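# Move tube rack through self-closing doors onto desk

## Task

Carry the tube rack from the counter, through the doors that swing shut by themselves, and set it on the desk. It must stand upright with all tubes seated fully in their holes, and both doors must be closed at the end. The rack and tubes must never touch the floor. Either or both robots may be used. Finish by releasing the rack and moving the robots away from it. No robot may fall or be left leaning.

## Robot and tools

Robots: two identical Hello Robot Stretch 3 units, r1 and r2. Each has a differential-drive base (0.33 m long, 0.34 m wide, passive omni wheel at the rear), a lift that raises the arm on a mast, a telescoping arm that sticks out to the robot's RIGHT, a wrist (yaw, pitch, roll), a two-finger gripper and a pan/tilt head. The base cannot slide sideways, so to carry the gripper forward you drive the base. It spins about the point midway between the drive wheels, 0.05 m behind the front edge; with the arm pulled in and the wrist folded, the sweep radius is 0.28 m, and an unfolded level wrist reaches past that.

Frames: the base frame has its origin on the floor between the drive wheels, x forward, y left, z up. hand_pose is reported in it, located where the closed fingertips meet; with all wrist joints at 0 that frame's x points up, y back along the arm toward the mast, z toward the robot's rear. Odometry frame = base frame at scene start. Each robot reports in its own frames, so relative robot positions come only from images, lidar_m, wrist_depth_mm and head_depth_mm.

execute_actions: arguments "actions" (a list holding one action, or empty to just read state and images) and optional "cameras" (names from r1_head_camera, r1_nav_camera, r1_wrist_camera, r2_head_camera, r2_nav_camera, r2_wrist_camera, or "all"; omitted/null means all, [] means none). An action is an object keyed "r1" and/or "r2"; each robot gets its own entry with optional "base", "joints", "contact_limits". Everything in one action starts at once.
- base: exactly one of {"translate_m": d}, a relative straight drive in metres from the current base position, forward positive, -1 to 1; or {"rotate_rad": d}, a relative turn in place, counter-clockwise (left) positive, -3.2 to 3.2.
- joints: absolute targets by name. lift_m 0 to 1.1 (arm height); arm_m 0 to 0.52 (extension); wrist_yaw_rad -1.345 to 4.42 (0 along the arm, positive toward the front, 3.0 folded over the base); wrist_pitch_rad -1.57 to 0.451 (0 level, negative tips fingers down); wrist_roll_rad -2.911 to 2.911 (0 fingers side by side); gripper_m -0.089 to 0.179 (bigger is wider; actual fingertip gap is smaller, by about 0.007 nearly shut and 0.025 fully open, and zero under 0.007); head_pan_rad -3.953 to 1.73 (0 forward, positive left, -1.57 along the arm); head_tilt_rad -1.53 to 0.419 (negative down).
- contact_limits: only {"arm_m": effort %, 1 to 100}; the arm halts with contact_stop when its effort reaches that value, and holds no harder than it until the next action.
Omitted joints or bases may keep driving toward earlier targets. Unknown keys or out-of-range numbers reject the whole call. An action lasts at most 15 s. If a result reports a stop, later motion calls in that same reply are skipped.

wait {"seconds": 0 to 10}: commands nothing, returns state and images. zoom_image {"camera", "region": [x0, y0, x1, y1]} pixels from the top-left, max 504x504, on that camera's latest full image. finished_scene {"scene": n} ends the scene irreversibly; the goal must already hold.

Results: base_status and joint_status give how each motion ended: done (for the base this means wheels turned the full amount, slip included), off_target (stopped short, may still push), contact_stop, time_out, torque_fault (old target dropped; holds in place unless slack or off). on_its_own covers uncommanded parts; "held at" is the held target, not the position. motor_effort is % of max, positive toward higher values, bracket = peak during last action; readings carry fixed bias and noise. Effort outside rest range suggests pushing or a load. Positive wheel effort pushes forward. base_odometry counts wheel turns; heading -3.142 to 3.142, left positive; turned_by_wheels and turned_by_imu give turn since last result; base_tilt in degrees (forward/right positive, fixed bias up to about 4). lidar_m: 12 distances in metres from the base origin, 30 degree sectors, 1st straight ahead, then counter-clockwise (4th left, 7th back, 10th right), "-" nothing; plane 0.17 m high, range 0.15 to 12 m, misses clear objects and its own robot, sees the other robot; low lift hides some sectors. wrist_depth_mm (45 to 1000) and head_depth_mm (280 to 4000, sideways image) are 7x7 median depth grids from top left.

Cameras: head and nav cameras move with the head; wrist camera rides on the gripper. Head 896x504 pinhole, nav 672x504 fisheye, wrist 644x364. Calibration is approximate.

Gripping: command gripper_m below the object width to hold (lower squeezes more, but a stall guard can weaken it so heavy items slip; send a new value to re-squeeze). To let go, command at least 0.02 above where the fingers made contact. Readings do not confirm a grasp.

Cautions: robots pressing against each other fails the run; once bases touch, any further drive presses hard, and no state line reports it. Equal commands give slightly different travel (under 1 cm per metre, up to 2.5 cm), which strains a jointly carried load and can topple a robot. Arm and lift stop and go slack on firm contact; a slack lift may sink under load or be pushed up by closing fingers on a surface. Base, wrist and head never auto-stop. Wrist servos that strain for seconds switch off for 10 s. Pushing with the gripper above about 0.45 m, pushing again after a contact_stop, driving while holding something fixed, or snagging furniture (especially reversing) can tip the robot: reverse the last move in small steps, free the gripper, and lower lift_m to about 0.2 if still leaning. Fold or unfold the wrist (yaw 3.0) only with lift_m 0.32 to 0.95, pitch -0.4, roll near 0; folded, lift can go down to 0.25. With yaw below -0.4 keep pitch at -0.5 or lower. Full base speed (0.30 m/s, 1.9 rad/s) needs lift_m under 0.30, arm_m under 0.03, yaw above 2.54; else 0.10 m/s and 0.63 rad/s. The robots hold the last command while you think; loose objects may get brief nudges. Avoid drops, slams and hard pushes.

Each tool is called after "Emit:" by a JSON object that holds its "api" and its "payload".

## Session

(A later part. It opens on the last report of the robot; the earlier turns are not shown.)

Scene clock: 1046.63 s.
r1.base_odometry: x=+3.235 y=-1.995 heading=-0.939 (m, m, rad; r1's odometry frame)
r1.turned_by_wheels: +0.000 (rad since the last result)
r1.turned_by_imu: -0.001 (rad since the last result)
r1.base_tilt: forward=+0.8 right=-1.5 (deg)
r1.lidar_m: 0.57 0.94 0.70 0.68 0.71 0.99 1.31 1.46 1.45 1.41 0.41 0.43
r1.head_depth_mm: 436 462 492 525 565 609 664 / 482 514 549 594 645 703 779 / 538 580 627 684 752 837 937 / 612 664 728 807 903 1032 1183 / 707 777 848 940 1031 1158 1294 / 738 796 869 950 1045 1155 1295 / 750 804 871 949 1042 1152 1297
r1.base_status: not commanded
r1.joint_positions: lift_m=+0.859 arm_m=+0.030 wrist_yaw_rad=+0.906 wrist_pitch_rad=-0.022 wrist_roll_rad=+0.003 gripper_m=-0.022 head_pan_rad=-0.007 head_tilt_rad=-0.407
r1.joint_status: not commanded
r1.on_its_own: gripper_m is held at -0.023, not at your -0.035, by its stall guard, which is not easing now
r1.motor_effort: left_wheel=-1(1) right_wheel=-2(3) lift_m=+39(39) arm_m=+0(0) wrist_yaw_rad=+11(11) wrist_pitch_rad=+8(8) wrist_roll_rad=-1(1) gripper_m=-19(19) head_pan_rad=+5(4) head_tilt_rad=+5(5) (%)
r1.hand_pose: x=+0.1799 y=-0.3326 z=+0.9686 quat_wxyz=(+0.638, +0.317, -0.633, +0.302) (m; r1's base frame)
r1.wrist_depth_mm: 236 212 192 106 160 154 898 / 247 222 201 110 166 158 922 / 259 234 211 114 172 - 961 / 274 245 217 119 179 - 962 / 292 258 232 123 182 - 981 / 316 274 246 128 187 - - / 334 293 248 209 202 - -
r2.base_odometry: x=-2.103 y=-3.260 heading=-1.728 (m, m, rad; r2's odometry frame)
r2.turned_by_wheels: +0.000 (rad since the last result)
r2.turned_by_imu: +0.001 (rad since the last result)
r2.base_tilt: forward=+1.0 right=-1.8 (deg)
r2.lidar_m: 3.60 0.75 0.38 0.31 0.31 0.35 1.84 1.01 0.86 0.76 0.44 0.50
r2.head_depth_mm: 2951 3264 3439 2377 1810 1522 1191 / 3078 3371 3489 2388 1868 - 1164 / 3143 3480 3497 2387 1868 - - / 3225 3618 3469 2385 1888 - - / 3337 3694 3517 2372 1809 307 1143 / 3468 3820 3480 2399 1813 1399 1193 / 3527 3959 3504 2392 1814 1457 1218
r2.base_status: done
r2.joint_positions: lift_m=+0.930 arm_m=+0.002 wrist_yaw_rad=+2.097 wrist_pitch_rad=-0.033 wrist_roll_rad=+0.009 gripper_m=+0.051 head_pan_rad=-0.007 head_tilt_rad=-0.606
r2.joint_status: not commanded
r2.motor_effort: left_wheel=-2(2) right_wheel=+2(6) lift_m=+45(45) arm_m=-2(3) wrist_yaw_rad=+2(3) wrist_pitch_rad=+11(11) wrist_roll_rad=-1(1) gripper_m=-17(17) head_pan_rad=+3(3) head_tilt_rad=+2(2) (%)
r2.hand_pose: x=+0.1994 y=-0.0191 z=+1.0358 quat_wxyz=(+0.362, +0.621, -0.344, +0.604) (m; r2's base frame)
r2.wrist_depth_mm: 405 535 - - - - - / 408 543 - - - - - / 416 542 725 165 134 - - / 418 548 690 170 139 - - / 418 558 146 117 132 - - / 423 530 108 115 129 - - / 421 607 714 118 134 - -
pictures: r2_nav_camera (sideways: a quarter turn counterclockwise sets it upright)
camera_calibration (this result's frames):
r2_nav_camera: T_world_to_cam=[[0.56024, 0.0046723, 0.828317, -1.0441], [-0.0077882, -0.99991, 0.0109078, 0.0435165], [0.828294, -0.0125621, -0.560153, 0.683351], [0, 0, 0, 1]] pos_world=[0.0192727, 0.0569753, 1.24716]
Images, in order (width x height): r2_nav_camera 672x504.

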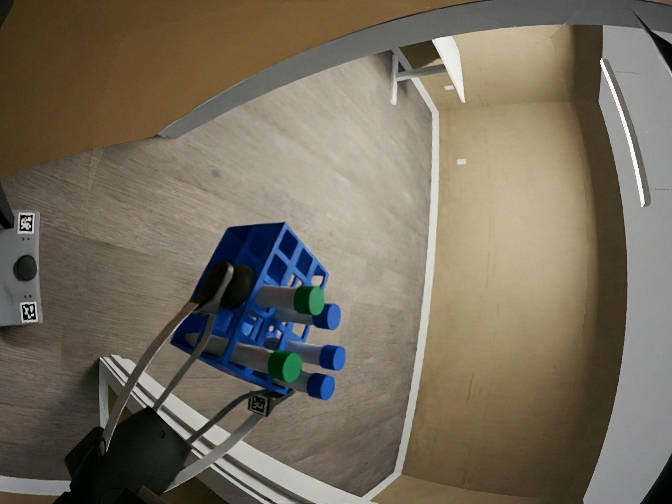

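Emit:
{"api": "execute_actions", "payload": {"actions": [{"r2":{"base":{"rotate_rad":-0.08}}}], "cameras": []}}

Emit:
{"api": "execute_actions", "payload": {"actions": [{"r2":{"base":{"translate_m":0.4}}}], "cameras": ["r2_nav_camera"]}}

Emit:
{"api": "execute_actions", "payload": {"actions": [{"r2":{"base":{"translate_m":0.6},"joints":{"head_pan_rad":0.6,"head_tilt_rad":-0.4}}}], "cameras": ["r2_nav_camera","r2_head_camera"]}}

Scene clock: 1050.83 s.
r1.base_odometry: x=+3.235 y=-1.995 heading=-0.939 (m, m, rad; r1's odometry frame)
r1.turned_by_wheels: +0.000 (rad since the last result)
r1.turned_by_imu: -0.001 (rad since the last result)
r1.base_tilt: forward=+0.7 right=-1.4 (deg)
r1.lidar_m: 0.58 0.94 0.70 0.68 0.71 0.99 1.31 1.46 1.45 1.41 0.41 0.42
r1.head_depth_mm: 435 462 490 524 565 610 665 / 482 514 551 594 645 705 777 / 539 580 628 686 751 836 939 / 610 665 729 807 904 1027 1185 / 707 777 851 937 1025 1162 1297 / 738 799 870 953 1043 1157 1299 / 748 802 874 948 1044 1153 1293
r1.base_status: not commanded
r1.joint_positions: lift_m=+0.859 arm_m=+0.030 wrist_yaw_rad=+0.906 wrist_pitch_rad=-0.022 wrist_roll_rad=+0.004 gripper_m=-0.022 head_pan_rad=-0.007 head_tilt_rad=-0.407
r1.joint_status: not commanded
r1.on_its_own: gripper_m is held at -0.023, not at your -0.035, by its stall guard, which is not easing now
r1.motor_effort: left_wheel=-1(1) right_wheel=-2(3) lift_m=+39(39) arm_m=+0(0) wrist_yaw_rad=+12(12) wrist_pitch_rad=+8(8) wrist_roll_rad=-1(1) gripper_m=-20(19) head_pan_rad=+4(4) head_tilt_rad=+5(5) (%)
r1.hand_pose: x=+0.1799 y=-0.3326 z=+0.9686 quat_wxyz=(+0.638, +0.317, -0.633, +0.302) (m; r1's base frame)
r1.wrist_depth_mm: 235 213 191 106 160 153 917 / 246 224 200 110 166 159 903 / 258 233 207 114 171 - 942 / 276 245 218 119 178 - 939 / 292 259 234 122 183 - 959 / 312 273 245 128 188 - - / 334 289 249 209 202 - -
r2.base_odometry: x=-2.103 y=-3.260 heading=-1.808 (m, m, rad; r2's odometry frame)
r2.turned_by_wheels: -0.080 (rad since the last result)
r2.turned_by_imu: -0.079 (rad since the last result)
r2.base_tilt: forward=+1.0 right=-1.8 (deg)
r2.lidar_m: 3.60 0.81 0.40 0.32 0.31 0.34 1.87 1.07 0.87 0.86 0.44 0.46
r2.head_depth_mm: 2983 3283 3491 2370 1808 1522 1192 / 3013 3340 3517 2385 1877 - 1160 / 3108 3423 3503 2370 1870 - - / 3159 3506 3486 2370 1871 - - / 3237 3590 3505 2384 1801 307 1138 / 3305 3678 3503 2407 1811 1400 1191 / 3420 3792 3481 2381 1813 1457 1225
r2.base_status: done
r2.joint_positions: lift_m=+0.930 arm_m=+0.002 wrist_yaw_rad=+2.097 wrist_pitch_rad=-0.033 wrist_roll_rad=+0.009 gripper_m=+0.051 head_pan_rad=-0.007 head_tilt_rad=-0.606
r2.joint_status: not commanded
r2.motor_effort: left_wheel=+2(3) right_wheel=-3(4) lift_m=+45(45) arm_m=-2(2) wrist_yaw_rad=+2(3) wrist_pitch_rad=+11(11) wrist_roll_rad=-1(1) gripper_m=-17(17) head_pan_rad=+2(1) head_tilt_rad=+2(2) (%)
r2.hand_pose: x=+0.1994 y=-0.0191 z=+1.0358 quat_wxyz=(+0.362, +0.621, -0.344, +0.604) (m; r2's base frame)
r2.wrist_depth_mm: 437 599 - - - - - / 439 597 - - - - - / 443 614 773 166 134 - - / 444 610 772 170 139 - - / 449 608 146 117 133 - - / 451 582 108 115 129 - - / 449 665 813 118 134 - -
pictures: none
No camera images: the call's "cameras" was empty. Leave "cameras" out to get every camera's image.

Scene clock: 1055.80 s.
r1.base_odometry: x=+3.235 y=-1.995 heading=-0.939 (m, m, rad; r1's odometry frame)
r1.turned_by_wheels: +0.000 (rad since the last result)
r1.turned_by_imu: -0.001 (rad since the last result)
r1.base_tilt: forward=+0.8 right=-1.4 (deg)
r1.lidar_m: 0.57 0.94 0.70 0.68 0.71 0.99 1.31 1.46 1.46 1.41 0.41 0.43
r1.head_depth_mm: 435 461 492 524 564 609 663 / 482 514 550 594 645 705 778 / 539 579 627 684 752 839 942 / 612 664 729 807 905 1028 1183 / 708 776 851 933 1031 1158 1291 / 738 797 867 950 1043 1160 1300 / 749 805 871 949 1044 1155 1294
r1.base_status: not commanded
r1.joint_positions: lift_m=+0.859 arm_m=+0.030 wrist_yaw_rad=+0.906 wrist_pitch_rad=-0.022 wrist_roll_rad=+0.003 gripper_m=-0.022 head_pan_rad=-0.007 head_tilt_rad=-0.407
r1.joint_status: not commanded
r1.on_its_own: gripper_m is held at -0.023, not at your -0.035, by its stall guard, which is not easing now
r1.motor_effort: left_wheel=-1(1) right_wheel=-2(3) lift_m=+39(39) arm_m=+0(0) wrist_yaw_rad=+12(11) wrist_pitch_rad=+8(8) wrist_roll_rad=-1(1) gripper_m=-19(19) head_pan_rad=+4(4) head_tilt_rad=+5(5) (%)
r1.hand_pose: x=+0.1799 y=-0.3326 z=+0.9686 quat_wxyz=(+0.638, +0.317, -0.633, +0.302) (m; r1's base frame)
r1.wrist_depth_mm: 233 212 192 106 160 153 897 / 245 222 199 109 166 159 924 / 258 232 209 114 171 - 936 / 276 243 218 119 178 - 951 / 293 258 234 123 183 - 974 / 311 272 245 128 186 - - / 331 289 249 208 202 - -
r2.base_odometry: x=-2.197 y=-3.649 heading=-1.808 (m, m, rad; r2's odometry frame)
r2.turned_by_wheels: +0.000 (rad since the last result)
r2.turned_by_imu: +0.002 (rad since the last result)
r2.base_tilt: forward=+0.9 right=-1.6 (deg)
r2.lidar_m: 3.21 3.05 0.59 0.48 0.48 0.51 0.76 1.15 0.34 0.32 2.14 3.23
r2.head_depth_mm: 2635 2944 3145 2371 1804 1520 1192 / 2680 2977 3225 2379 1874 - 1162 / 2729 3028 3294 2379 1867 - - / 2807 3087 3333 2386 1873 - - / 2888 3152 3396 2385 1805 307 1137 / 2918 3262 3517 2379 1807 1396 1192 / 2991 3352 3509 2389 1811 1460 1221
r2.base_status: done
r2.joint_positions: lift_m=+0.930 arm_m=+0.002 wrist_yaw_rad=+2.097 wrist_pitch_rad=-0.033 wrist_roll_rad=+0.009 gripper_m=+0.051 head_pan_rad=-0.007 head_tilt_rad=-0.606
r2.joint_status: not commanded
r2.motor_effort: left_wheel=+2(5) right_wheel=-3(4) lift_m=+45(45) arm_m=-2(2) wrist_yaw_rad=+3(3) wrist_pitch_rad=+11(11) wrist_roll_rad=-1(1) gripper_m=-16(17) head_pan_rad=+2(3) head_tilt_rad=+2(2) (%)
r2.hand_pose: x=+0.1994 y=-0.0191 z=+1.0358 quat_wxyz=(+0.362, +0.621, -0.344, +0.604) (m; r2's base frame)
r2.wrist_depth_mm: - - - - - - - / - - - - - - - / - - - 165 134 - - / - - - 170 139 - - / - - 145 117 133 - - / - - 108 115 129 - - / - - - 118 134 - -
pictures: r2_nav_camera (sideways: a quarter turn counterclockwise sets it upright)
camera_calibration (this result's frames):
r2_nav_camera: T_world_to_cam=[[0.560237, 0.00467226, 0.828319, -1.04411], [-0.00778837, -0.99991, 0.0109078, 0.0435165], [0.828296, -0.0125622, -0.56015, 0.683346], [0, 0, 0, 1]] pos_world=[0.019273, 0.0569753, 1.24716]
Images, in order (width x height): r2_nav_camera 672x504.

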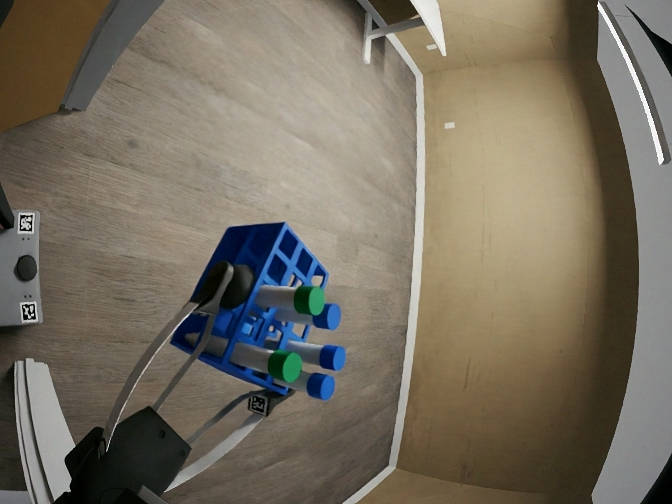

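Scene clock: 1062.77 s.
r1.base_odometry: x=+3.235 y=-1.995 heading=-0.939 (m, m, rad; r1's odometry frame)
r1.turned_by_wheels: +0.000 (rad since the last result)
r1.turned_by_imu: -0.002 (rad since the last result)
r1.base_tilt: forward=+0.8 right=-1.5 (deg)
r1.lidar_m: 0.58 0.94 0.70 0.68 0.71 0.99 1.31 1.46 1.46 1.41 0.41 0.43
r1.head_depth_mm: 436 462 491 524 565 611 664 / 483 514 551 594 646 706 777 / 539 579 628 684 753 834 941 / 612 665 729 804 903 1025 1186 / 707 777 850 939 1031 1160 1297 / 739 797 868 952 1048 1158 1294 / 749 803 873 950 1042 1160 1298
r1.base_status: not commanded
r1.joint_positions: lift_m=+0.859 arm_m=+0.030 wrist_yaw_rad=+0.906 wrist_pitch_rad=-0.022 wrist_roll_rad=+0.003 gripper_m=-0.022 head_pan_rad=-0.007 head_tilt_rad=-0.407
r1.joint_status: not commanded
r1.on_its_own: gripper_m is held at -0.023, not at your -0.035, by its stall guard, which is not easing now
r1.motor_effort: left_wheel=-1(1) right_wheel=-3(2) lift_m=+39(39) arm_m=+0(0) wrist_yaw_rad=+11(11) wrist_pitch_rad=+8(8) wrist_roll_rad=-1(1) gripper_m=-19(19) head_pan_rad=+4(4) head_tilt_rad=+5(5) (%)
r1.hand_pose: x=+0.1799 y=-0.3326 z=+0.9686 quat_wxyz=(+0.638, +0.317, -0.633, +0.302) (m; r1's base frame)
r1.wrist_depth_mm: 235 211 192 107 161 154 951 / 243 221 199 110 166 159 907 / 258 230 208 114 172 - 936 / 274 243 218 119 178 - 950 / 294 256 231 123 182 - 984 / 312 271 245 128 188 - 983 / 336 292 248 208 202 - -
r2.base_odometry: x=-2.338 y=-4.232 heading=-1.808 (m, m, rad; r2's odometry frame)
r2.turned_by_wheels: +0.000 (rad since the last result)
r2.turned_by_imu: +0.002 (rad since the last result)
r2.base_tilt: forward=+1.0 right=-1.8 (deg)
r2.lidar_m: 2.62 2.89 2.63 1.28 0.71 0.77 1.15 0.66 0.87 2.04 2.24 2.64
r2.head_depth_mm: 2507 2649 2815 2928 2324 1741 1477 / 2728 2886 3087 3167 2330 1731 1408 / 3004 3205 3403 3482 2317 1733 1380 / 3178 3419 3697 3519 2314 1728 1381 / 2943 3152 3370 3473 2315 1737 1379 / 2720 2885 2979 3069 2308 1724 1377 / 2503 2671 2744 2980 2308 1725 1374
r2.base_status: done
r2.joint_positions: lift_m=+0.930 arm_m=+0.002 wrist_yaw_rad=+2.097 wrist_pitch_rad=-0.033 wrist_roll_rad=+0.009 gripper_m=+0.051 head_pan_rad=+0.593 head_tilt_rad=-0.408
r2.joint_status: all done
r2.motor_effort: left_wheel=+1(4) right_wheel=-3(3) lift_m=+45(45) arm_m=-3(2) wrist_yaw_rad=+2(1) wrist_pitch_rad=+11(11) wrist_roll_rad=-1(1) gripper_m=-16(18) head_pan_rad=+2(28) head_tilt_rad=+3(14) (%)
r2.hand_pose: x=+0.1994 y=-0.0191 z=+1.0358 quat_wxyz=(+0.362, +0.621, -0.344, +0.604) (m; r2's base frame)
r2.wrist_depth_mm: - - - - - - - / - - - - - - - / - - - 166 134 - - / - - - 170 139 - - / - - 146 117 132 - - / - - 108 115 129 - - / - - - 118 133 - -
pictures: r2_head_camera (sideways: a quarter turn clockwise sets it upright), r2_nav_camera (sideways: a quarter turn counterclockwise sets it upright)
camera_calibration (this result's frames):
r2_head_camera: T_world_to_cam=[[-0.275742, -0.216414, -0.936553, 1.24022], [-0.609735, 0.792597, -0.00362961, 0.0137798], [0.743094, 0.570048, -0.350508, 0.412568], [0, 0, 0, 1]] pos_world=[0.0438066, 0.0222958, 1.30619]
r2_nav_camera: T_world_to_cam=[[0.316158, 0.223388, 0.922032, -1.16485], [0.556314, -0.830905, 0.0105546, 0.0405327], [0.768479, 0.509602, -0.386971, 0.458373], [0, 0, 0, 1]] pos_world=[-0.00652398, 0.0603038, 1.25097]
Images, in order (width x height): r2_head_camera 896x504, r2_nav_camera 672x504.

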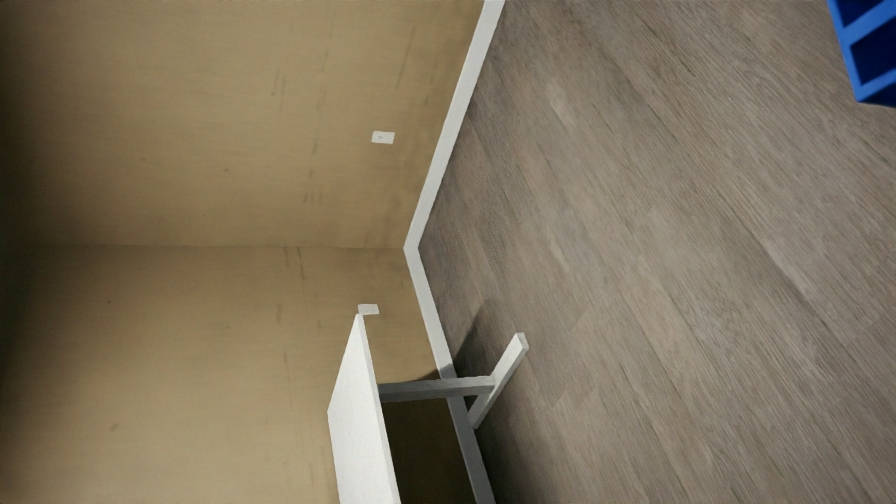

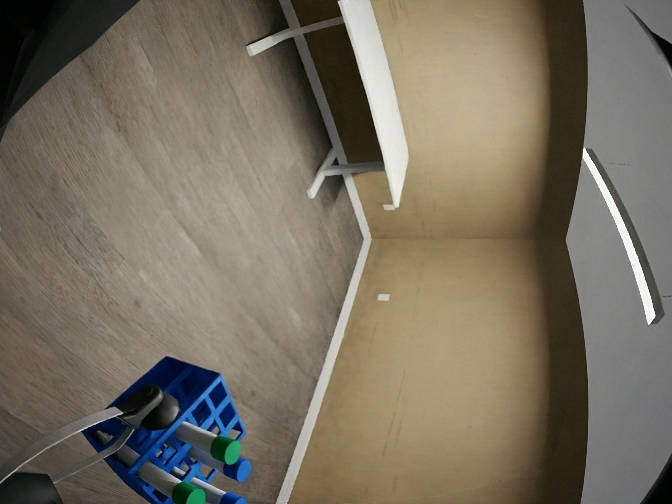

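Emit:
{"api": "execute_actions", "payload": {"actions": [{"r2":{"base":{"rotate_rad":0.815},"joints":{"head_pan_rad":0,"head_tilt_rad":-0.5}},"r1":{"joints":{"gripper_m":0.15}}}], "cameras": []}}

Emit:
{"api": "execute_actions", "payload": {"actions": [{"r2":{"base":{"translate_m":1.0}},"r1":{"base":{"translate_m":-0.2},"joints":{"wrist_yaw_rad":1.2,"arm_m":0}}}], "cameras": ["r1_nav_camera"]}}

Emit:
{"api": "execute_actions", "payload": {"actions": [{"r2":{"base":{"translate_m":0.87}},"r1":{"joints":{"wrist_pitch_rad":-0.4,"gripper_m":0.0}}}], "cameras": ["r1_nav_camera"]}}

Emit:
{"api": "execute_actions", "payload": {"actions": [{"r2":{"base":{"rotate_rad":2.37},"joints":{"head_pan_rad":-1.3,"head_tilt_rad":-0.6}},"r1":{"joints":{"wrist_yaw_rad":3.0}}}], "cameras": ["r1_nav_camera","r2_nav_camera","r2_head_camera"]}}

Scene clock: 1073.43 s.
r1.base_odometry: x=+3.235 y=-1.995 heading=-0.939 (m, m, rad; r1's odometry frame)
r1.turned_by_wheels: +0.000 (rad since the last result)
r1.turned_by_imu: -0.001 (rad since the last result)
r1.base_tilt: forward=+0.8 right=-1.4 (deg)
r1.lidar_m: 0.83 0.94 0.70 0.68 0.71 0.99 1.31 1.46 1.46 1.41 0.91 0.83
r1.head_depth_mm: 662 708 761 827 904 999 1107 / 680 732 787 857 938 1037 1159 / 700 752 814 889 975 1082 1214 / 719 775 841 922 1018 1135 1287 / 743 797 863 939 1030 1157 1295 / 739 796 871 952 1041 1159 1304 / 749 805 871 949 1042 1155 1300
r1.base_status: not commanded
r1.joint_positions: lift_m=+0.859 arm_m=+0.030 wrist_yaw_rad=+0.917 wrist_pitch_rad=-0.021 wrist_roll_rad=+0.004 gripper_m=+0.150 head_pan_rad=-0.007 head_tilt_rad=-0.407
r1.joint_status: all done
r1.motor_effort: left_wheel=+0(1) right_wheel=+1(3) lift_m=+40(39) arm_m=+0(0) wrist_yaw_rad=+2(11) wrist_pitch_rad=+8(8) wrist_roll_rad=-1(1) gripper_m=+1(83) head_pan_rad=+4(4) head_tilt_rad=+5(4) (%)
r1.hand_pose: x=+0.1815 y=-0.3304 z=+0.9686 quat_wxyz=(+0.637, +0.320, -0.631, +0.305) (m; r1's base frame)
r1.wrist_depth_mm: 550 581 617 673 - - 900 / 563 596 644 689 - - 926 / 581 621 667 712 - - 918 / 596 621 700 732 - - 951 / 611 661 723 781 - - 974 / 626 698 734 819 - - - / 663 701 772 869 - - -
r2.base_odometry: x=-2.338 y=-4.232 heading=-0.993 (m, m, rad; r2's odometry frame)
r2.turned_by_wheels: +0.815 (rad since the last result)
r2.turned_by_imu: +0.804 (rad since the last result)
r2.base_tilt: forward=+0.9 right=-1.6 (deg)
r2.lidar_m: 2.63 2.28 0.79 0.71 0.72 0.66 0.66 1.54 2.08 2.69 2.63 2.67
r2.head_depth_mm: 2949 3132 3326 2918 2061 1598 - / 3030 3329 3680 2928 2061 1700 - / 2856 3123 3432 2905 2071 1649 - / 2666 2906 3038 2841 2062 1705 - / 2540 2760 2859 2934 2071 1617 289 / 2407 2587 2677 2937 2066 1594 1234 / 2292 2477 2528 2741 2052 1590 1300
r2.base_status: done
r2.joint_positions: lift_m=+0.930 arm_m=+0.002 wrist_yaw_rad=+2.098 wrist_pitch_rad=-0.033 wrist_roll_rad=+0.009 gripper_m=+0.051 head_pan_rad=+0.007 head_tilt_rad=-0.494
r2.joint_status: all done
r2.motor_effort: left_wheel=-2(5) right_wheel=+3(6) lift_m=+45(45) arm_m=-3(2) wrist_yaw_rad=+2(2) wrist_pitch_rad=+11(11) wrist_roll_rad=-1(1) gripper_m=-17(17) head_pan_rad=-3(26) head_tilt_rad=-3(12) (%)
r2.hand_pose: x=+0.1994 y=-0.0191 z=+1.0358 quat_wxyz=(+0.361, +0.621, -0.344, +0.605) (m; r2's base frame)
r2.wrist_depth_mm: 797 - - - - - - / 790 - - - - - - / 794 - - 165 134 - - / 786 - - 170 139 - - / 802 - 145 117 132 - - / 791 - 108 115 128 - - / 775 - - 118 134 - -
pictures: none
No camera images: the call's "cameras" was empty. Leave "cameras" out to get every camera's image.

Scene clock: 1084.40 s.
r1.base_odometry: x=+3.117 y=-1.834 heading=-0.939 (m, m, rad; r1's odometry frame)
r1.turned_by_wheels: +0.000 (rad since the last result)
r1.turned_by_imu: -0.004 (rad since the last result)
r1.base_tilt: forward=+0.7 right=-1.5 (deg)
r1.lidar_m: 1.10 0.95 0.70 0.68 0.72 0.99 1.11 1.25 1.45 1.40 1.47 1.14
r1.head_depth_mm: 931 1007 1083 1185 1301 1451 1370 / 930 1001 1084 1182 1294 1437 1369 / 927 998 1082 1178 1298 1435 1378 / 928 997 1079 1175 1288 1436 1385 / 924 992 1066 1173 1289 1423 1389 / 920 993 1076 1173 1287 1424 1404 / 920 992 1074 1170 1283 1417 1400
r1.base_status: done
r1.joint_positions: lift_m=+0.859 arm_m=+0.000 wrist_yaw_rad=+1.197 wrist_pitch_rad=-0.021 wrist_roll_rad=+0.004 gripper_m=+0.150 head_pan_rad=-0.007 head_tilt_rad=-0.407
r1.joint_status: all done
r1.motor_effort: left_wheel=+0(4) right_wheel=+0(2) lift_m=+39(39) arm_m=-6(6) wrist_yaw_rad=+2(2) wrist_pitch_rad=+8(8) wrist_roll_rad=-1(1) gripper_m=+0(1) head_pan_rad=+4(4) head_tilt_rad=+5(5) (%)
r1.hand_pose: x=+0.2167 y=-0.2386 z=+0.9686 quat_wxyz=(+0.588, +0.406, -0.580, +0.391) (m; r1's base frame)
r1.wrist_depth_mm: 783 882 951 - - - - / 816 884 968 - - - - / 821 880 - - - - - / 867 924 - - - - - / 890 943 - - - - - / 918 - - - - - - / 974 - - - - - -
r2.base_odometry: x=-1.792 y=-5.070 heading=-0.993 (m, m, rad; r2's odometry frame)
r2.turned_by_wheels: +0.000 (rad since the last result)
r2.turned_by_imu: +0.004 (rad since the last result)
r2.base_tilt: forward=+0.9 right=-1.6 (deg)
r2.lidar_m: 1.64 1.89 1.51 1.14 1.07 1.09 1.53 2.86 2.92 2.19 2.06 2.11
r2.head_depth_mm: 2241 2409 2614 2671 2060 1593 - / 2080 2300 2573 2763 2066 1705 - / 1956 2136 2364 2588 2052 1651 - / 1840 2015 2147 1864 1991 1708 - / 1736 1898 1975 1554 2049 1622 289 / 1651 1786 1896 1452 2071 1593 1233 / 1577 1691 1812 1360 2057 1585 1303
r2.base_status: done
r2.joint_positions: lift_m=+0.930 arm_m=+0.002 wrist_yaw_rad=+2.098 wrist_pitch_rad=-0.033 wrist_roll_rad=+0.009 gripper_m=+0.051 head_pan_rad=+0.007 head_tilt_rad=-0.494
r2.joint_status: not commanded
r2.motor_effort: left_wheel=-2(3) right_wheel=+2(6) lift_m=+45(45) arm_m=-3(2) wrist_yaw_rad=+2(2) wrist_pitch_rad=+11(11) wrist_roll_rad=-1(1) gripper_m=-17(17) head_pan_rad=-4(2) head_tilt_rad=-2(3) (%)
r2.hand_pose: x=+0.1994 y=-0.0191 z=+1.0358 quat_wxyz=(+0.361, +0.621, -0.344, +0.605) (m; r2's base frame)
r2.wrist_depth_mm: - - - - - - - / - - - - - - - / - - - 165 134 - - / - - - 170 139 - - / - - 146 117 133 - - / - - 108 115 129 - - / - - - 118 134 - -
pictures: r1_nav_camera (sideways: a quarter turn counterclockwise sets it upright)
camera_calibration (this result's frames):
r1_nav_camera: T_world_to_cam=[[0.427022, -0.0580467, 0.902376, -1.13222], [-0.0579362, -0.997643, -0.0367583, 0.0955273], [0.902383, -0.0365836, -0.429379, 0.50924], [0, 0, 0, 1]] pos_world=[0.0294876, 0.0482105, 1.24386]
Images, in order (width x height): r1_nav_camera 672x504.

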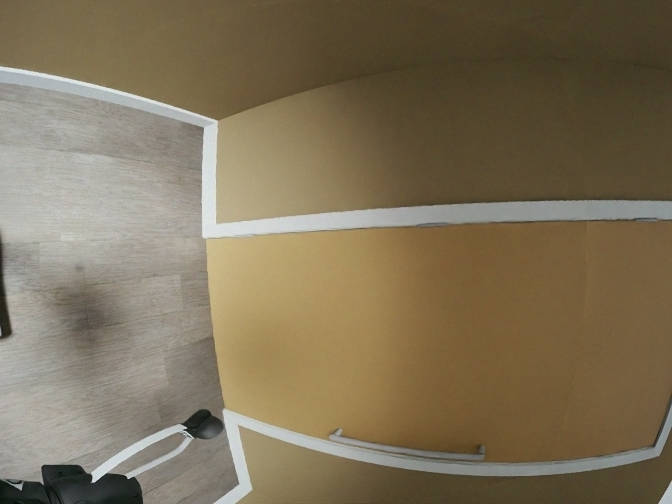

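Scene clock: 1094.07 s.
r1.base_odometry: x=+3.117 y=-1.834 heading=-0.939 (m, m, rad; r1's odometry frame)
r1.turned_by_wheels: +0.000 (rad since the last result)
r1.turned_by_imu: -0.002 (rad since the last result)
r1.base_tilt: forward=+0.8 right=-1.7 (deg)
r1.lidar_m: 1.10 0.95 0.71 0.68 0.71 0.99 1.11 1.25 1.45 1.40 1.47 1.14
r1.head_depth_mm: 932 1000 1083 1184 1303 1440 1364 / 929 1001 1084 1181 1302 1439 1372 / 927 1000 1079 1178 1292 1434 1381 / 924 998 1080 1172 1292 1434 1384 / 925 993 1064 1173 1285 1428 1390 / 921 991 1075 1169 1286 1424 1399 / 919 993 1076 1169 1287 1425 1405
r1.base_status: not commanded
r1.joint_positions: lift_m=+0.859 arm_m=+0.000 wrist_yaw_rad=+1.197 wrist_pitch_rad=-0.411 wrist_roll_rad=+0.004 gripper_m=+0.000 head_pan_rad=-0.007 head_tilt_rad=-0.407
r1.joint_status: all done
r1.motor_effort: left_wheel=+0(0) right_wheel=+1(0) lift_m=+39(39) arm_m=-6(6) wrist_yaw_rad=+2(2) wrist_pitch_rad=+4(7) wrist_roll_rad=-1(1) gripper_m=-2(82) head_pan_rad=+4(4) head_tilt_rad=+4(5) (%)
r1.hand_pose: x=+0.1883 y=-0.2276 z=+0.8736 quat_wxyz=(+0.653, +0.510, -0.491, +0.270) (m; r1's base frame)
r1.wrist_depth_mm: 807 863 956 - - - - / 850 928 - - - - - / 870 985 - - - - - / 989 - - - - - - / - - - - - - - / - - - - - - - / - - - - - - -
r2.base_odometry: x=-1.317 y=-5.798 heading=-0.993 (m, m, rad; r2's odometry frame)
r2.turned_by_wheels: +0.000 (rad since the last result)
r2.turned_by_imu: +0.003 (rad since the last result)
r2.base_tilt: forward=+1.0 right=-1.7 (deg)
r2.lidar_m: 0.78 1.17 1.20 1.16 1.56 1.58 2.18 3.56 2.42 1.68 1.58 1.62
r2.head_depth_mm: 1357 1500 1685 1912 2049 1597 - / 1269 1402 1545 1743 1907 754 - / 1195 1305 1440 1603 1714 730 - / 1123 1221 1339 1481 912 754 - / 1062 1145 1259 1287 910 717 289 / 1006 1085 1178 1223 909 706 561 / 955 1028 1109 1181 912 705 576
r2.base_status: done
r2.joint_positions: lift_m=+0.930 arm_m=+0.002 wrist_yaw_rad=+2.098 wrist_pitch_rad=-0.033 wrist_roll_rad=+0.009 gripper_m=+0.051 head_pan_rad=+0.007 head_tilt_rad=-0.494
r2.joint_status: not commanded
r2.motor_effort: left_wheel=-2(3) right_wheel=+2(6) lift_m=+45(45) arm_m=-3(2) wrist_yaw_rad=+1(3) wrist_pitch_rad=+11(11) wrist_roll_rad=-1(1) gripper_m=-16(18) head_pan_rad=-2(3) head_tilt_rad=-2(2) (%)
r2.hand_pose: x=+0.1994 y=-0.0191 z=+1.0358 quat_wxyz=(+0.361, +0.621, -0.344, +0.605) (m; r2's base frame)
r2.wrist_depth_mm: - - - - - - - / - - - - - - - / - - - 165 134 - - / - - - 170 139 - - / - - 146 117 132 - - / 746 744 108 115 129 - - / 571 570 526 118 134 564 -
pictures: r1_nav_camera (sideways: a quarter turn counterclockwise sets it upright)
camera_calibration (this result's frames):
r1_nav_camera: T_world_to_cam=[[0.427022, -0.0580468, 0.902376, -1.13222], [-0.0579365, -0.997643, -0.0367583, 0.0955273], [0.902383, -0.0365839, -0.429379, 0.50924], [0, 0, 0, 1]] pos_world=[0.0294876, 0.0482105, 1.24386]
Images, in order (width x height): r1_nav_camera 672x504.

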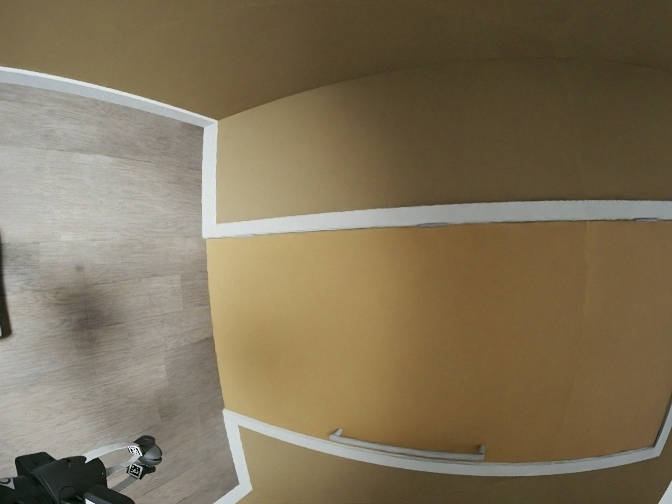

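Scene clock: 1098.80 s.
r1.base_odometry: x=+3.117 y=-1.834 heading=-0.939 (m, m, rad; r1's odometry frame)
r1.turned_by_wheels: +0.000 (rad since the last result)
r1.turned_by_imu: -0.001 (rad since the last result)
r1.base_tilt: forward=+0.9 right=-1.4 (deg)
r1.lidar_m: 1.10 0.95 0.70 0.68 0.71 0.99 1.11 1.25 1.45 1.41 1.47 1.14
r1.head_depth_mm: 930 1001 1083 1187 1307 1440 1363 / 930 999 1086 1183 1300 1446 1369 / 930 1000 1078 1179 1296 1443 1375 / 929 998 1081 1181 1299 1438 1384 / 928 994 1065 1175 1283 1430 1395 / 920 992 1075 1172 1287 1424 1399 / 918 989 1073 1164 1280 1421 1410
r1.base_status: not commanded
r1.joint_positions: lift_m=+0.859 arm_m=+0.000 wrist_yaw_rad=+2.997 wrist_pitch_rad=-0.411 wrist_roll_rad=+0.004 gripper_m=+0.000 head_pan_rad=-0.007 head_tilt_rad=-0.407
r1.joint_status: all done
r1.motor_effort: left_wheel=+0(0) right_wheel=+0(0) lift_m=+39(39) arm_m=-6(6) wrist_yaw_rad=+2(3) wrist_pitch_rad=+4(4) wrist_roll_rad=-1(1) gripper_m=-2(3) head_pan_rad=+5(4) head_tilt_rad=+5(5) (%)
r1.hand_pose: x=+0.0111 y=+0.0776 z=+0.8736 quat_wxyz=(+0.194, +0.702, +0.094, +0.679) (m; r1's base frame)
r1.wrist_depth_mm: 609 - 660 686 713 734 769 / 676 - 731 741 794 829 867 / 731 - 774 840 867 908 983 / 806 846 879 936 974 - - / 923 934 951 - - - - / - - - - - - - / - - - - - - -
r2.base_odometry: x=-1.317 y=-5.798 heading=+1.377 (m, m, rad; r2's odometry frame)
r2.turned_by_wheels: +2.370 (rad since the last result)
r2.turned_by_imu: +2.337 (rad since the last result)
r2.base_tilt: forward=+0.9 right=-1.6 (deg)
r2.lidar_m: 1.56 1.75 2.88 3.51 1.90 1.59 1.58 1.40 0.78 1.17 1.16 1.56
r2.head_depth_mm: 965 1053 1152 1072 806 - - / 1020 1115 1230 1072 808 699 - / 1080 1187 1316 1071 810 668 1227 / 1143 1269 1388 1073 810 709 1261 / 1219 1356 1470 1071 809 1424 - / 1300 1467 1575 1073 837 1475 1256 / 1398 1581 1798 1074 905 1434 1248
r2.base_status: done
r2.joint_positions: lift_m=+0.930 arm_m=+0.002 wrist_yaw_rad=+2.098 wrist_pitch_rad=-0.033 wrist_roll_rad=+0.009 gripper_m=+0.051 head_pan_rad=-1.293 head_tilt_rad=-0.592
r2.joint_status: all done
r2.motor_effort: left_wheel=-2(5) right_wheel=+2(6) lift_m=+45(45) arm_m=-3(3) wrist_yaw_rad=+2(3) wrist_pitch_rad=+11(11) wrist_roll_rad=-1(1) gripper_m=-17(17) head_pan_rad=-2(30) head_tilt_rad=-3(11) (%)
r2.hand_pose: x=+0.1994 y=-0.0191 z=+1.0358 quat_wxyz=(+0.361, +0.621, -0.344, +0.605) (m; r2's base frame)
r2.wrist_depth_mm: - - - - - - - / - - - - - - - / - - - 165 134 - - / - - - 170 140 - - / - - 146 117 133 - - / - - 108 115 129 - - / - - - 118 134 - -
pictures: r1_nav_camera (sideways: a quarter turn counterclockwise sets it upright), r2_head_camera (sideways: a quarter turn clockwise sets it upright), r2_nav_camera (sideways: a quarter turn counterclockwise sets it upright)
camera_calibration (this result's frames):
r1_nav_camera: T_world_to_cam=[[0.427022, -0.0580468, 0.902376, -1.13222], [-0.0579367, -0.997643, -0.0367583, 0.0955273], [0.902383, -0.036584, -0.429379, 0.50924], [0, 0, 0, 1]] pos_world=[0.0294876, 0.0482105, 1.24386]
r2_head_camera: T_world_to_cam=[[-0.165686, 0.488318, -0.856793, 1.1355], [0.942629, 0.333749, 0.00793152, -0.0107404], [0.289827, -0.806323, -0.5156, 0.630161], [0, 0, 0, 1]] pos_world=[0.0156221, -0.0427854, 1.29788]
r2_nav_camera: T_world_to_cam=[[0.158892, -0.525743, 0.835672, -1.05125], [-0.961847, -0.273371, 0.0108973, 0.0493499], [0.222719, -0.80552, -0.549121, 0.672691], [0, 0, 0, 1]] pos_world=[0.0646798, 0.00267201, 1.24735]
Images, in order (width x height): r1_nav_camera 672x504, r2_head_camera 896x504, r2_nav_camera 672x504.

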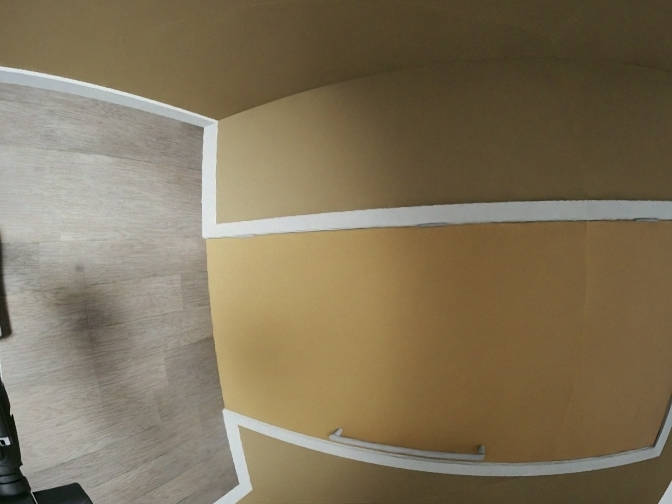

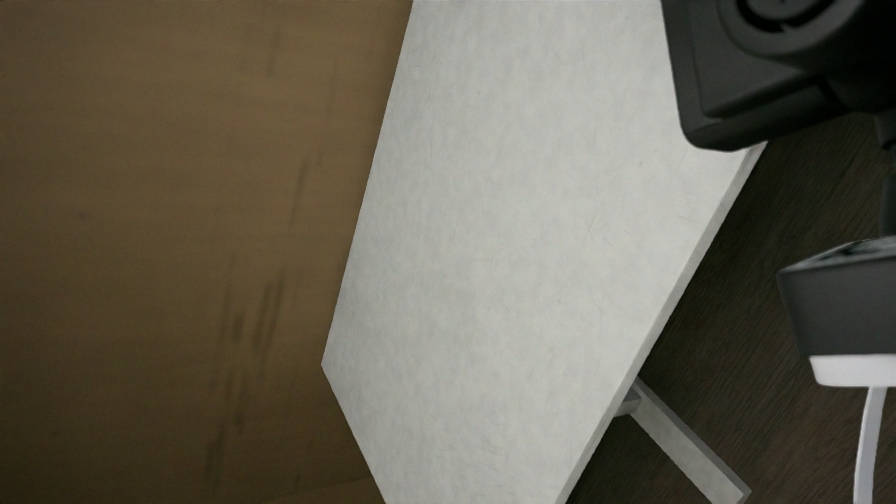

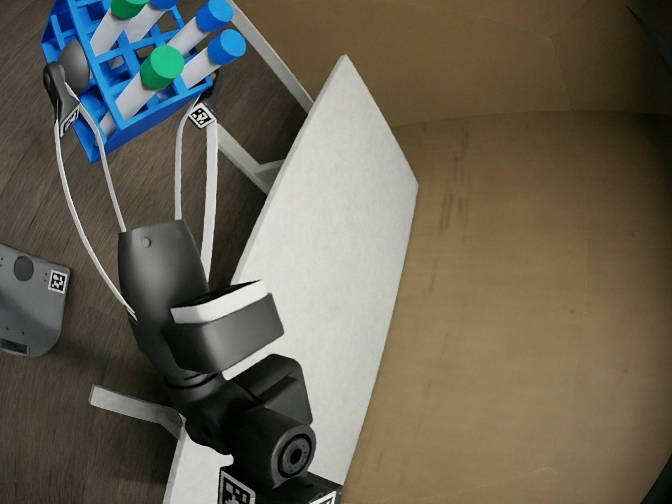

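Emit:
{"api": "execute_actions", "payload": {"actions": [{"r2":{"joints":{"wrist_yaw_rad":0.0,"lift_m":0.95}}}], "cameras": ["r2_head_camera","r2_wrist_camera","r2_nav_camera"]}}

Scene clock: 1112.50 s.
r1.base_odometry: x=+3.117 y=-1.834 heading=-0.939 (m, m, rad; r1's odometry frame)
r1.turned_by_wheels: +0.000 (rad since the last result)
r1.turned_by_imu: -0.001 (rad since the last result)
r1.base_tilt: forward=+0.7 right=-1.5 (deg)
r1.lidar_m: 1.10 0.95 0.71 0.68 0.71 0.99 1.11 1.25 1.45 1.41 1.47 1.14
r1.head_depth_mm: 932 1001 1084 1184 1300 1447 1369 / 931 998 1085 1181 1298 1445 1373 / 930 1001 1079 1176 1298 1438 1374 / 927 999 1078 1176 1291 1439 1389 / 926 996 1067 1173 1289 1420 1391 / 924 990 1074 1168 1288 1428 1400 / 920 989 1072 1164 1281 1419 1403
r1.base_status: not commanded
r1.joint_positions: lift_m=+0.859 arm_m=+0.000 wrist_yaw_rad=+2.997 wrist_pitch_rad=-0.411 wrist_roll_rad=+0.004 gripper_m=+0.000 head_pan_rad=-0.007 head_tilt_rad=-0.407
r1.joint_status: not commanded
r1.motor_effort: left_wheel=+0(0) right_wheel=+0(1) lift_m=+39(39) arm_m=-6(6) wrist_yaw_rad=+2(2) wrist_pitch_rad=+5(4) wrist_roll_rad=-1(1) gripper_m=-2(3) head_pan_rad=+4(5) head_tilt_rad=+5(5) (%)
r1.hand_pose: x=+0.0111 y=+0.0776 z=+0.8736 quat_wxyz=(+0.194, +0.702, +0.094, +0.679) (m; r1's base frame)
r1.wrist_depth_mm: 625 - 655 675 707 735 768 / 660 - 710 747 779 815 842 / 721 - 803 837 872 927 968 / 788 827 876 926 977 - - / 901 924 967 - - - - / 965 - - - - - - / - - - - - - -
r2.base_odometry: x=-1.317 y=-5.798 heading=+1.377 (m, m, rad; r2's odometry frame)
r2.turned_by_wheels: +0.000 (rad since the last result)
r2.turned_by_imu: +0.000 (rad since the last result)
r2.base_tilt: forward=+1.0 right=-1.7 (deg)
r2.lidar_m: 1.56 1.74 2.87 3.50 1.90 1.59 1.58 1.40 0.78 1.17 1.16 1.56
r2.head_depth_mm: 968 1052 1141 381 - - - / 1019 1115 1227 1023 782 650 1213 / 1079 1186 1308 1074 808 667 1230 / 1142 1267 1387 1074 808 709 1229 / 1223 1353 1469 1072 810 1433 1228 / 1298 1462 1581 1075 838 1477 1228 / 1400 1588 1800 1072 906 1436 1225
r2.base_status: not commanded
r2.joint_positions: lift_m=+0.949 arm_m=+0.002 wrist_yaw_rad=+0.003 wrist_pitch_rad=-0.033 wrist_roll_rad=+0.009 gripper_m=+0.051 head_pan_rad=-1.293 head_tilt_rad=-0.592
r2.joint_status: all done
r2.motor_effort: left_wheel=-2(2) right_wheel=+2(2) lift_m=+49(51) arm_m=-2(2) wrist_yaw_rad=-2(3) wrist_pitch_rad=+11(11) wrist_roll_rad=-1(1) gripper_m=-17(17) head_pan_rad=-2(3) head_tilt_rad=-3(3) (%)
r2.hand_pose: x=-0.0207 y=-0.4028 z=+1.0557 quat_wxyz=(+0.704, +0.013, -0.710, -0.011) (m; r2's base frame)
r2.wrist_depth_mm: - - 952 898 838 783 734 / - - 994 923 861 805 762 / - - - 165 152 821 783 / - - - 169 155 851 806 / - - 146 117 133 875 815 / 789 777 108 115 129 825 828 / 601 605 554 118 134 588 622
pictures: r2_head_camera (sideways: a quarter turn clockwise sets it upright), r2_nav_camera (sideways: a quarter turn counterclockwise sets it upright), r2_wrist_camera
camera_calibration (this result's frames):
r2_head_camera: T_world_to_cam=[[-0.165686, 0.488318, -0.856793, 1.1355], [0.942628, 0.333749, 0.00793153, -0.0107404], [0.289827, -0.806323, -0.5156, 0.630161], [0, 0, 0, 1]] pos_world=[0.0156221, -0.0427853, 1.29788]
r2_nav_camera: T_world_to_cam=[[0.158892, -0.525743, 0.835672, -1.05125], [-0.961847, -0.273371, 0.0108973, 0.0493499], [0.222719, -0.80552, -0.549121, 0.672692], [0, 0, 0, 1]] pos_world=[0.0646798, 0.00267203, 1.24735]
r2_wrist_camera: T_world_to_cam=[[-0.998533, -0.0540268, -0.00354398, -0.0342101], [-0.0077537, 0.207473, -0.97821, 1.1467], [0.0535848, -0.976748, -0.207587, -0.0135832], [0, 0, 0, 1]] pos_world=[-0.0245409, -0.253025, 1.11877]
Images, in order (width x height): r2_head_camera 896x504, r2_nav_camera 672x504, r2_wrist_camera 644x364.

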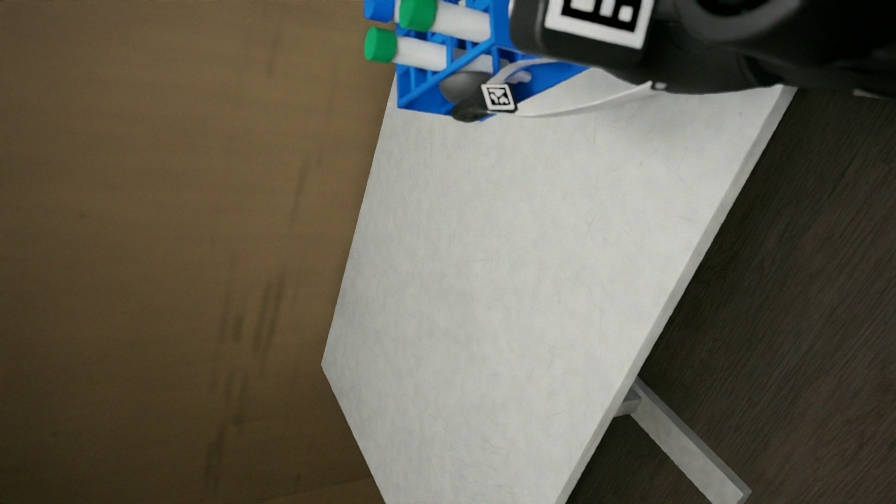

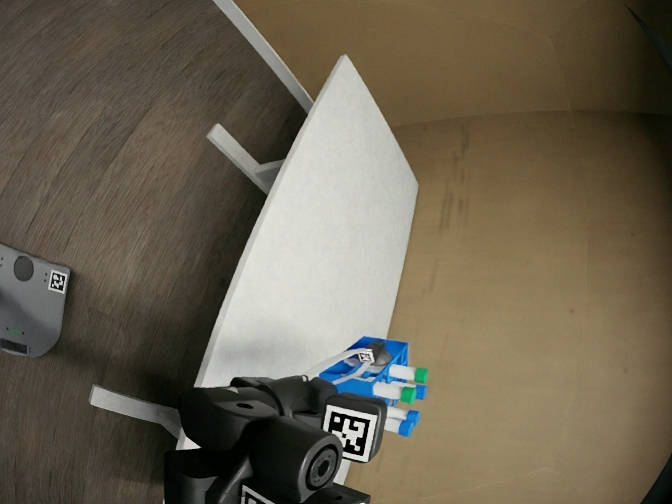

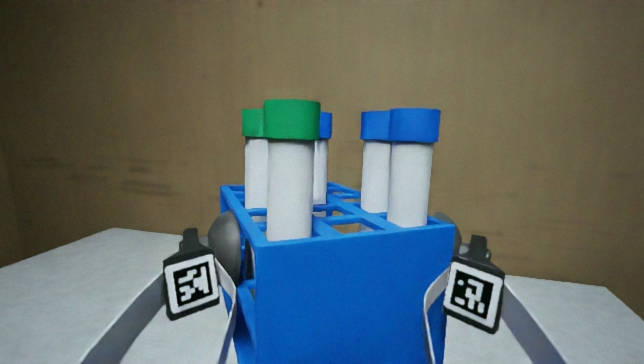

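Emit:
{"api": "execute_actions", "payload": {"actions": [{"r2":{"joints":{"arm_m":0.13,"lift_m":0.8}}}], "cameras": ["r2_wrist_camera","r2_nav_camera"]}}

Scene clock: 1121.30 s.
r1.base_odometry: x=+3.117 y=-1.834 heading=-0.939 (m, m, rad; r1's odometry frame)
r1.turned_by_wheels: +0.000 (rad since the last result)
r1.turned_by_imu: -0.001 (rad since the last result)
r1.base_tilt: forward=+0.8 right=-1.4 (deg)
r1.lidar_m: 1.10 0.95 0.71 0.68 0.71 0.99 1.11 1.25 1.45 1.41 1.47 1.14
r1.head_depth_mm: 933 1004 1087 1186 1301 1452 1369 / 930 1002 1081 1186 1294 1441 1378 / 930 999 1082 1177 1294 1434 1374 / 924 999 1078 1177 1289 1442 1386 / 925 991 1069 1172 1287 1430 1390 / 921 994 1075 1170 1288 1425 1398 / 922 991 1074 1170 1284 1422 1404
r1.base_status: not commanded
r1.joint_positions: lift_m=+0.859 arm_m=+0.000 wrist_yaw_rad=+2.997 wrist_pitch_rad=-0.411 wrist_roll_rad=+0.004 gripper_m=+0.000 head_pan_rad=-0.007 head_tilt_rad=-0.407
r1.joint_status: not commanded
r1.motor_effort: left_wheel=+0(0) right_wheel=+0(1) lift_m=+39(39) arm_m=-6(6) wrist_yaw_rad=+2(2) wrist_pitch_rad=+5(4) wrist_roll_rad=-1(1) gripper_m=-2(3) head_pan_rad=+4(4) head_tilt_rad=+5(5) (%)
r1.hand_pose: x=+0.0111 y=+0.0776 z=+0.8736 quat_wxyz=(+0.194, +0.702, +0.094, +0.679) (m; r1's base frame)
r1.wrist_depth_mm: 609 - 661 691 695 729 779 / 664 - 714 747 782 800 839 / 718 - 781 820 846 930 981 / 797 834 877 927 964 - - / 870 931 964 - - - - / 974 - - - - - - / - - - - - - -
r2.base_odometry: x=-1.317 y=-5.798 heading=+1.377 (m, m, rad; r2's odometry frame)
r2.turned_by_wheels: +0.000 (rad since the last result)
r2.turned_by_imu: +0.000 (rad since the last result)
r2.base_tilt: forward=+0.9 right=-1.7 (deg)
r2.lidar_m: 1.56 1.75 2.87 3.49 1.90 1.59 1.58 1.40 0.78 1.17 1.16 1.56
r2.head_depth_mm: 968 1050 1152 1070 545 - - / 1020 1116 1232 1068 780 650 1196 / 1079 1187 1317 1072 809 668 1227 / 1142 1267 1389 1072 810 708 1229 / 1217 1351 1473 1071 810 1432 1227 / 1301 1466 1579 1077 839 1475 1229 / 1404 1583 1790 1075 905 1434 1229
r2.base_status: not commanded
r2.joint_positions: lift_m=+0.800 arm_m=+0.130 wrist_yaw_rad=+0.002 wrist_pitch_rad=-0.033 wrist_roll_rad=+0.009 gripper_m=+0.051 head_pan_rad=-1.293 head_tilt_rad=-0.592
r2.joint_status: all done
r2.motor_effort: left_wheel=-2(2) right_wheel=+2(2) lift_m=+20(41) arm_m=+3(2) wrist_yaw_rad=-1(2) wrist_pitch_rad=+11(11) wrist_roll_rad=-1(1) gripper_m=-17(18) head_pan_rad=-2(3) head_tilt_rad=-3(3) (%)
r2.hand_pose: x=-0.0209 y=-0.5300 z=+0.9067 quat_wxyz=(+0.704, +0.013, -0.710, -0.011) (m; r2's base frame)
r2.wrist_depth_mm: 970 905 839 777 723 682 645 / - 932 860 798 752 703 653 / - 944 867 165 134 719 673 / - 995 908 170 140 749 695 / 710 723 146 117 133 737 698 / 495 495 108 115 129 524 513 / 380 380 346 118 134 369 389
pictures: r2_nav_camera (sideways: a quarter turn counterclockwise sets it upright), r2_wrist_camera
camera_calibration (this result's frames):
r2_nav_camera: T_world_to_cam=[[0.158885, -0.525774, 0.835654, -1.05122], [-0.961854, -0.273345, 0.0108973, 0.0493499], [0.222693, -0.805509, -0.549148, 0.672727], [0, 0, 0, 1]] pos_world=[0.0646794, 0.00267214, 1.24735]
r2_wrist_camera: T_world_to_cam=[[-0.998591, -0.0529455, -0.00354386, -0.0413171], [-0.00752916, 0.207481, -0.97821, 1.02737], [0.0525271, -0.976805, -0.207587, -0.168836], [0, 0, 0, 1]] pos_world=[-0.0246552, -0.380267, 0.969787]
Images, in order (width x height): r2_nav_camera 672x504, r2_wrist_camera 644x364.

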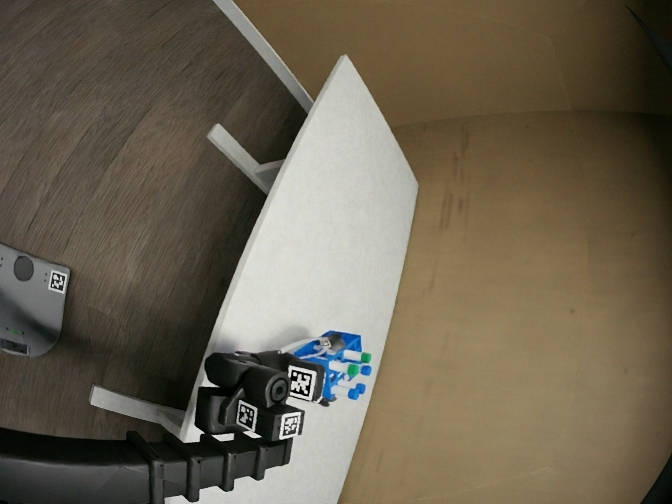

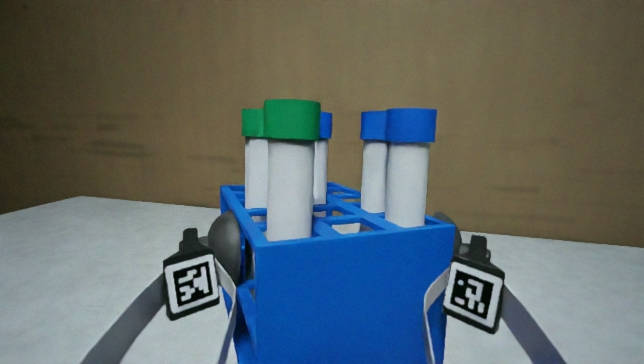

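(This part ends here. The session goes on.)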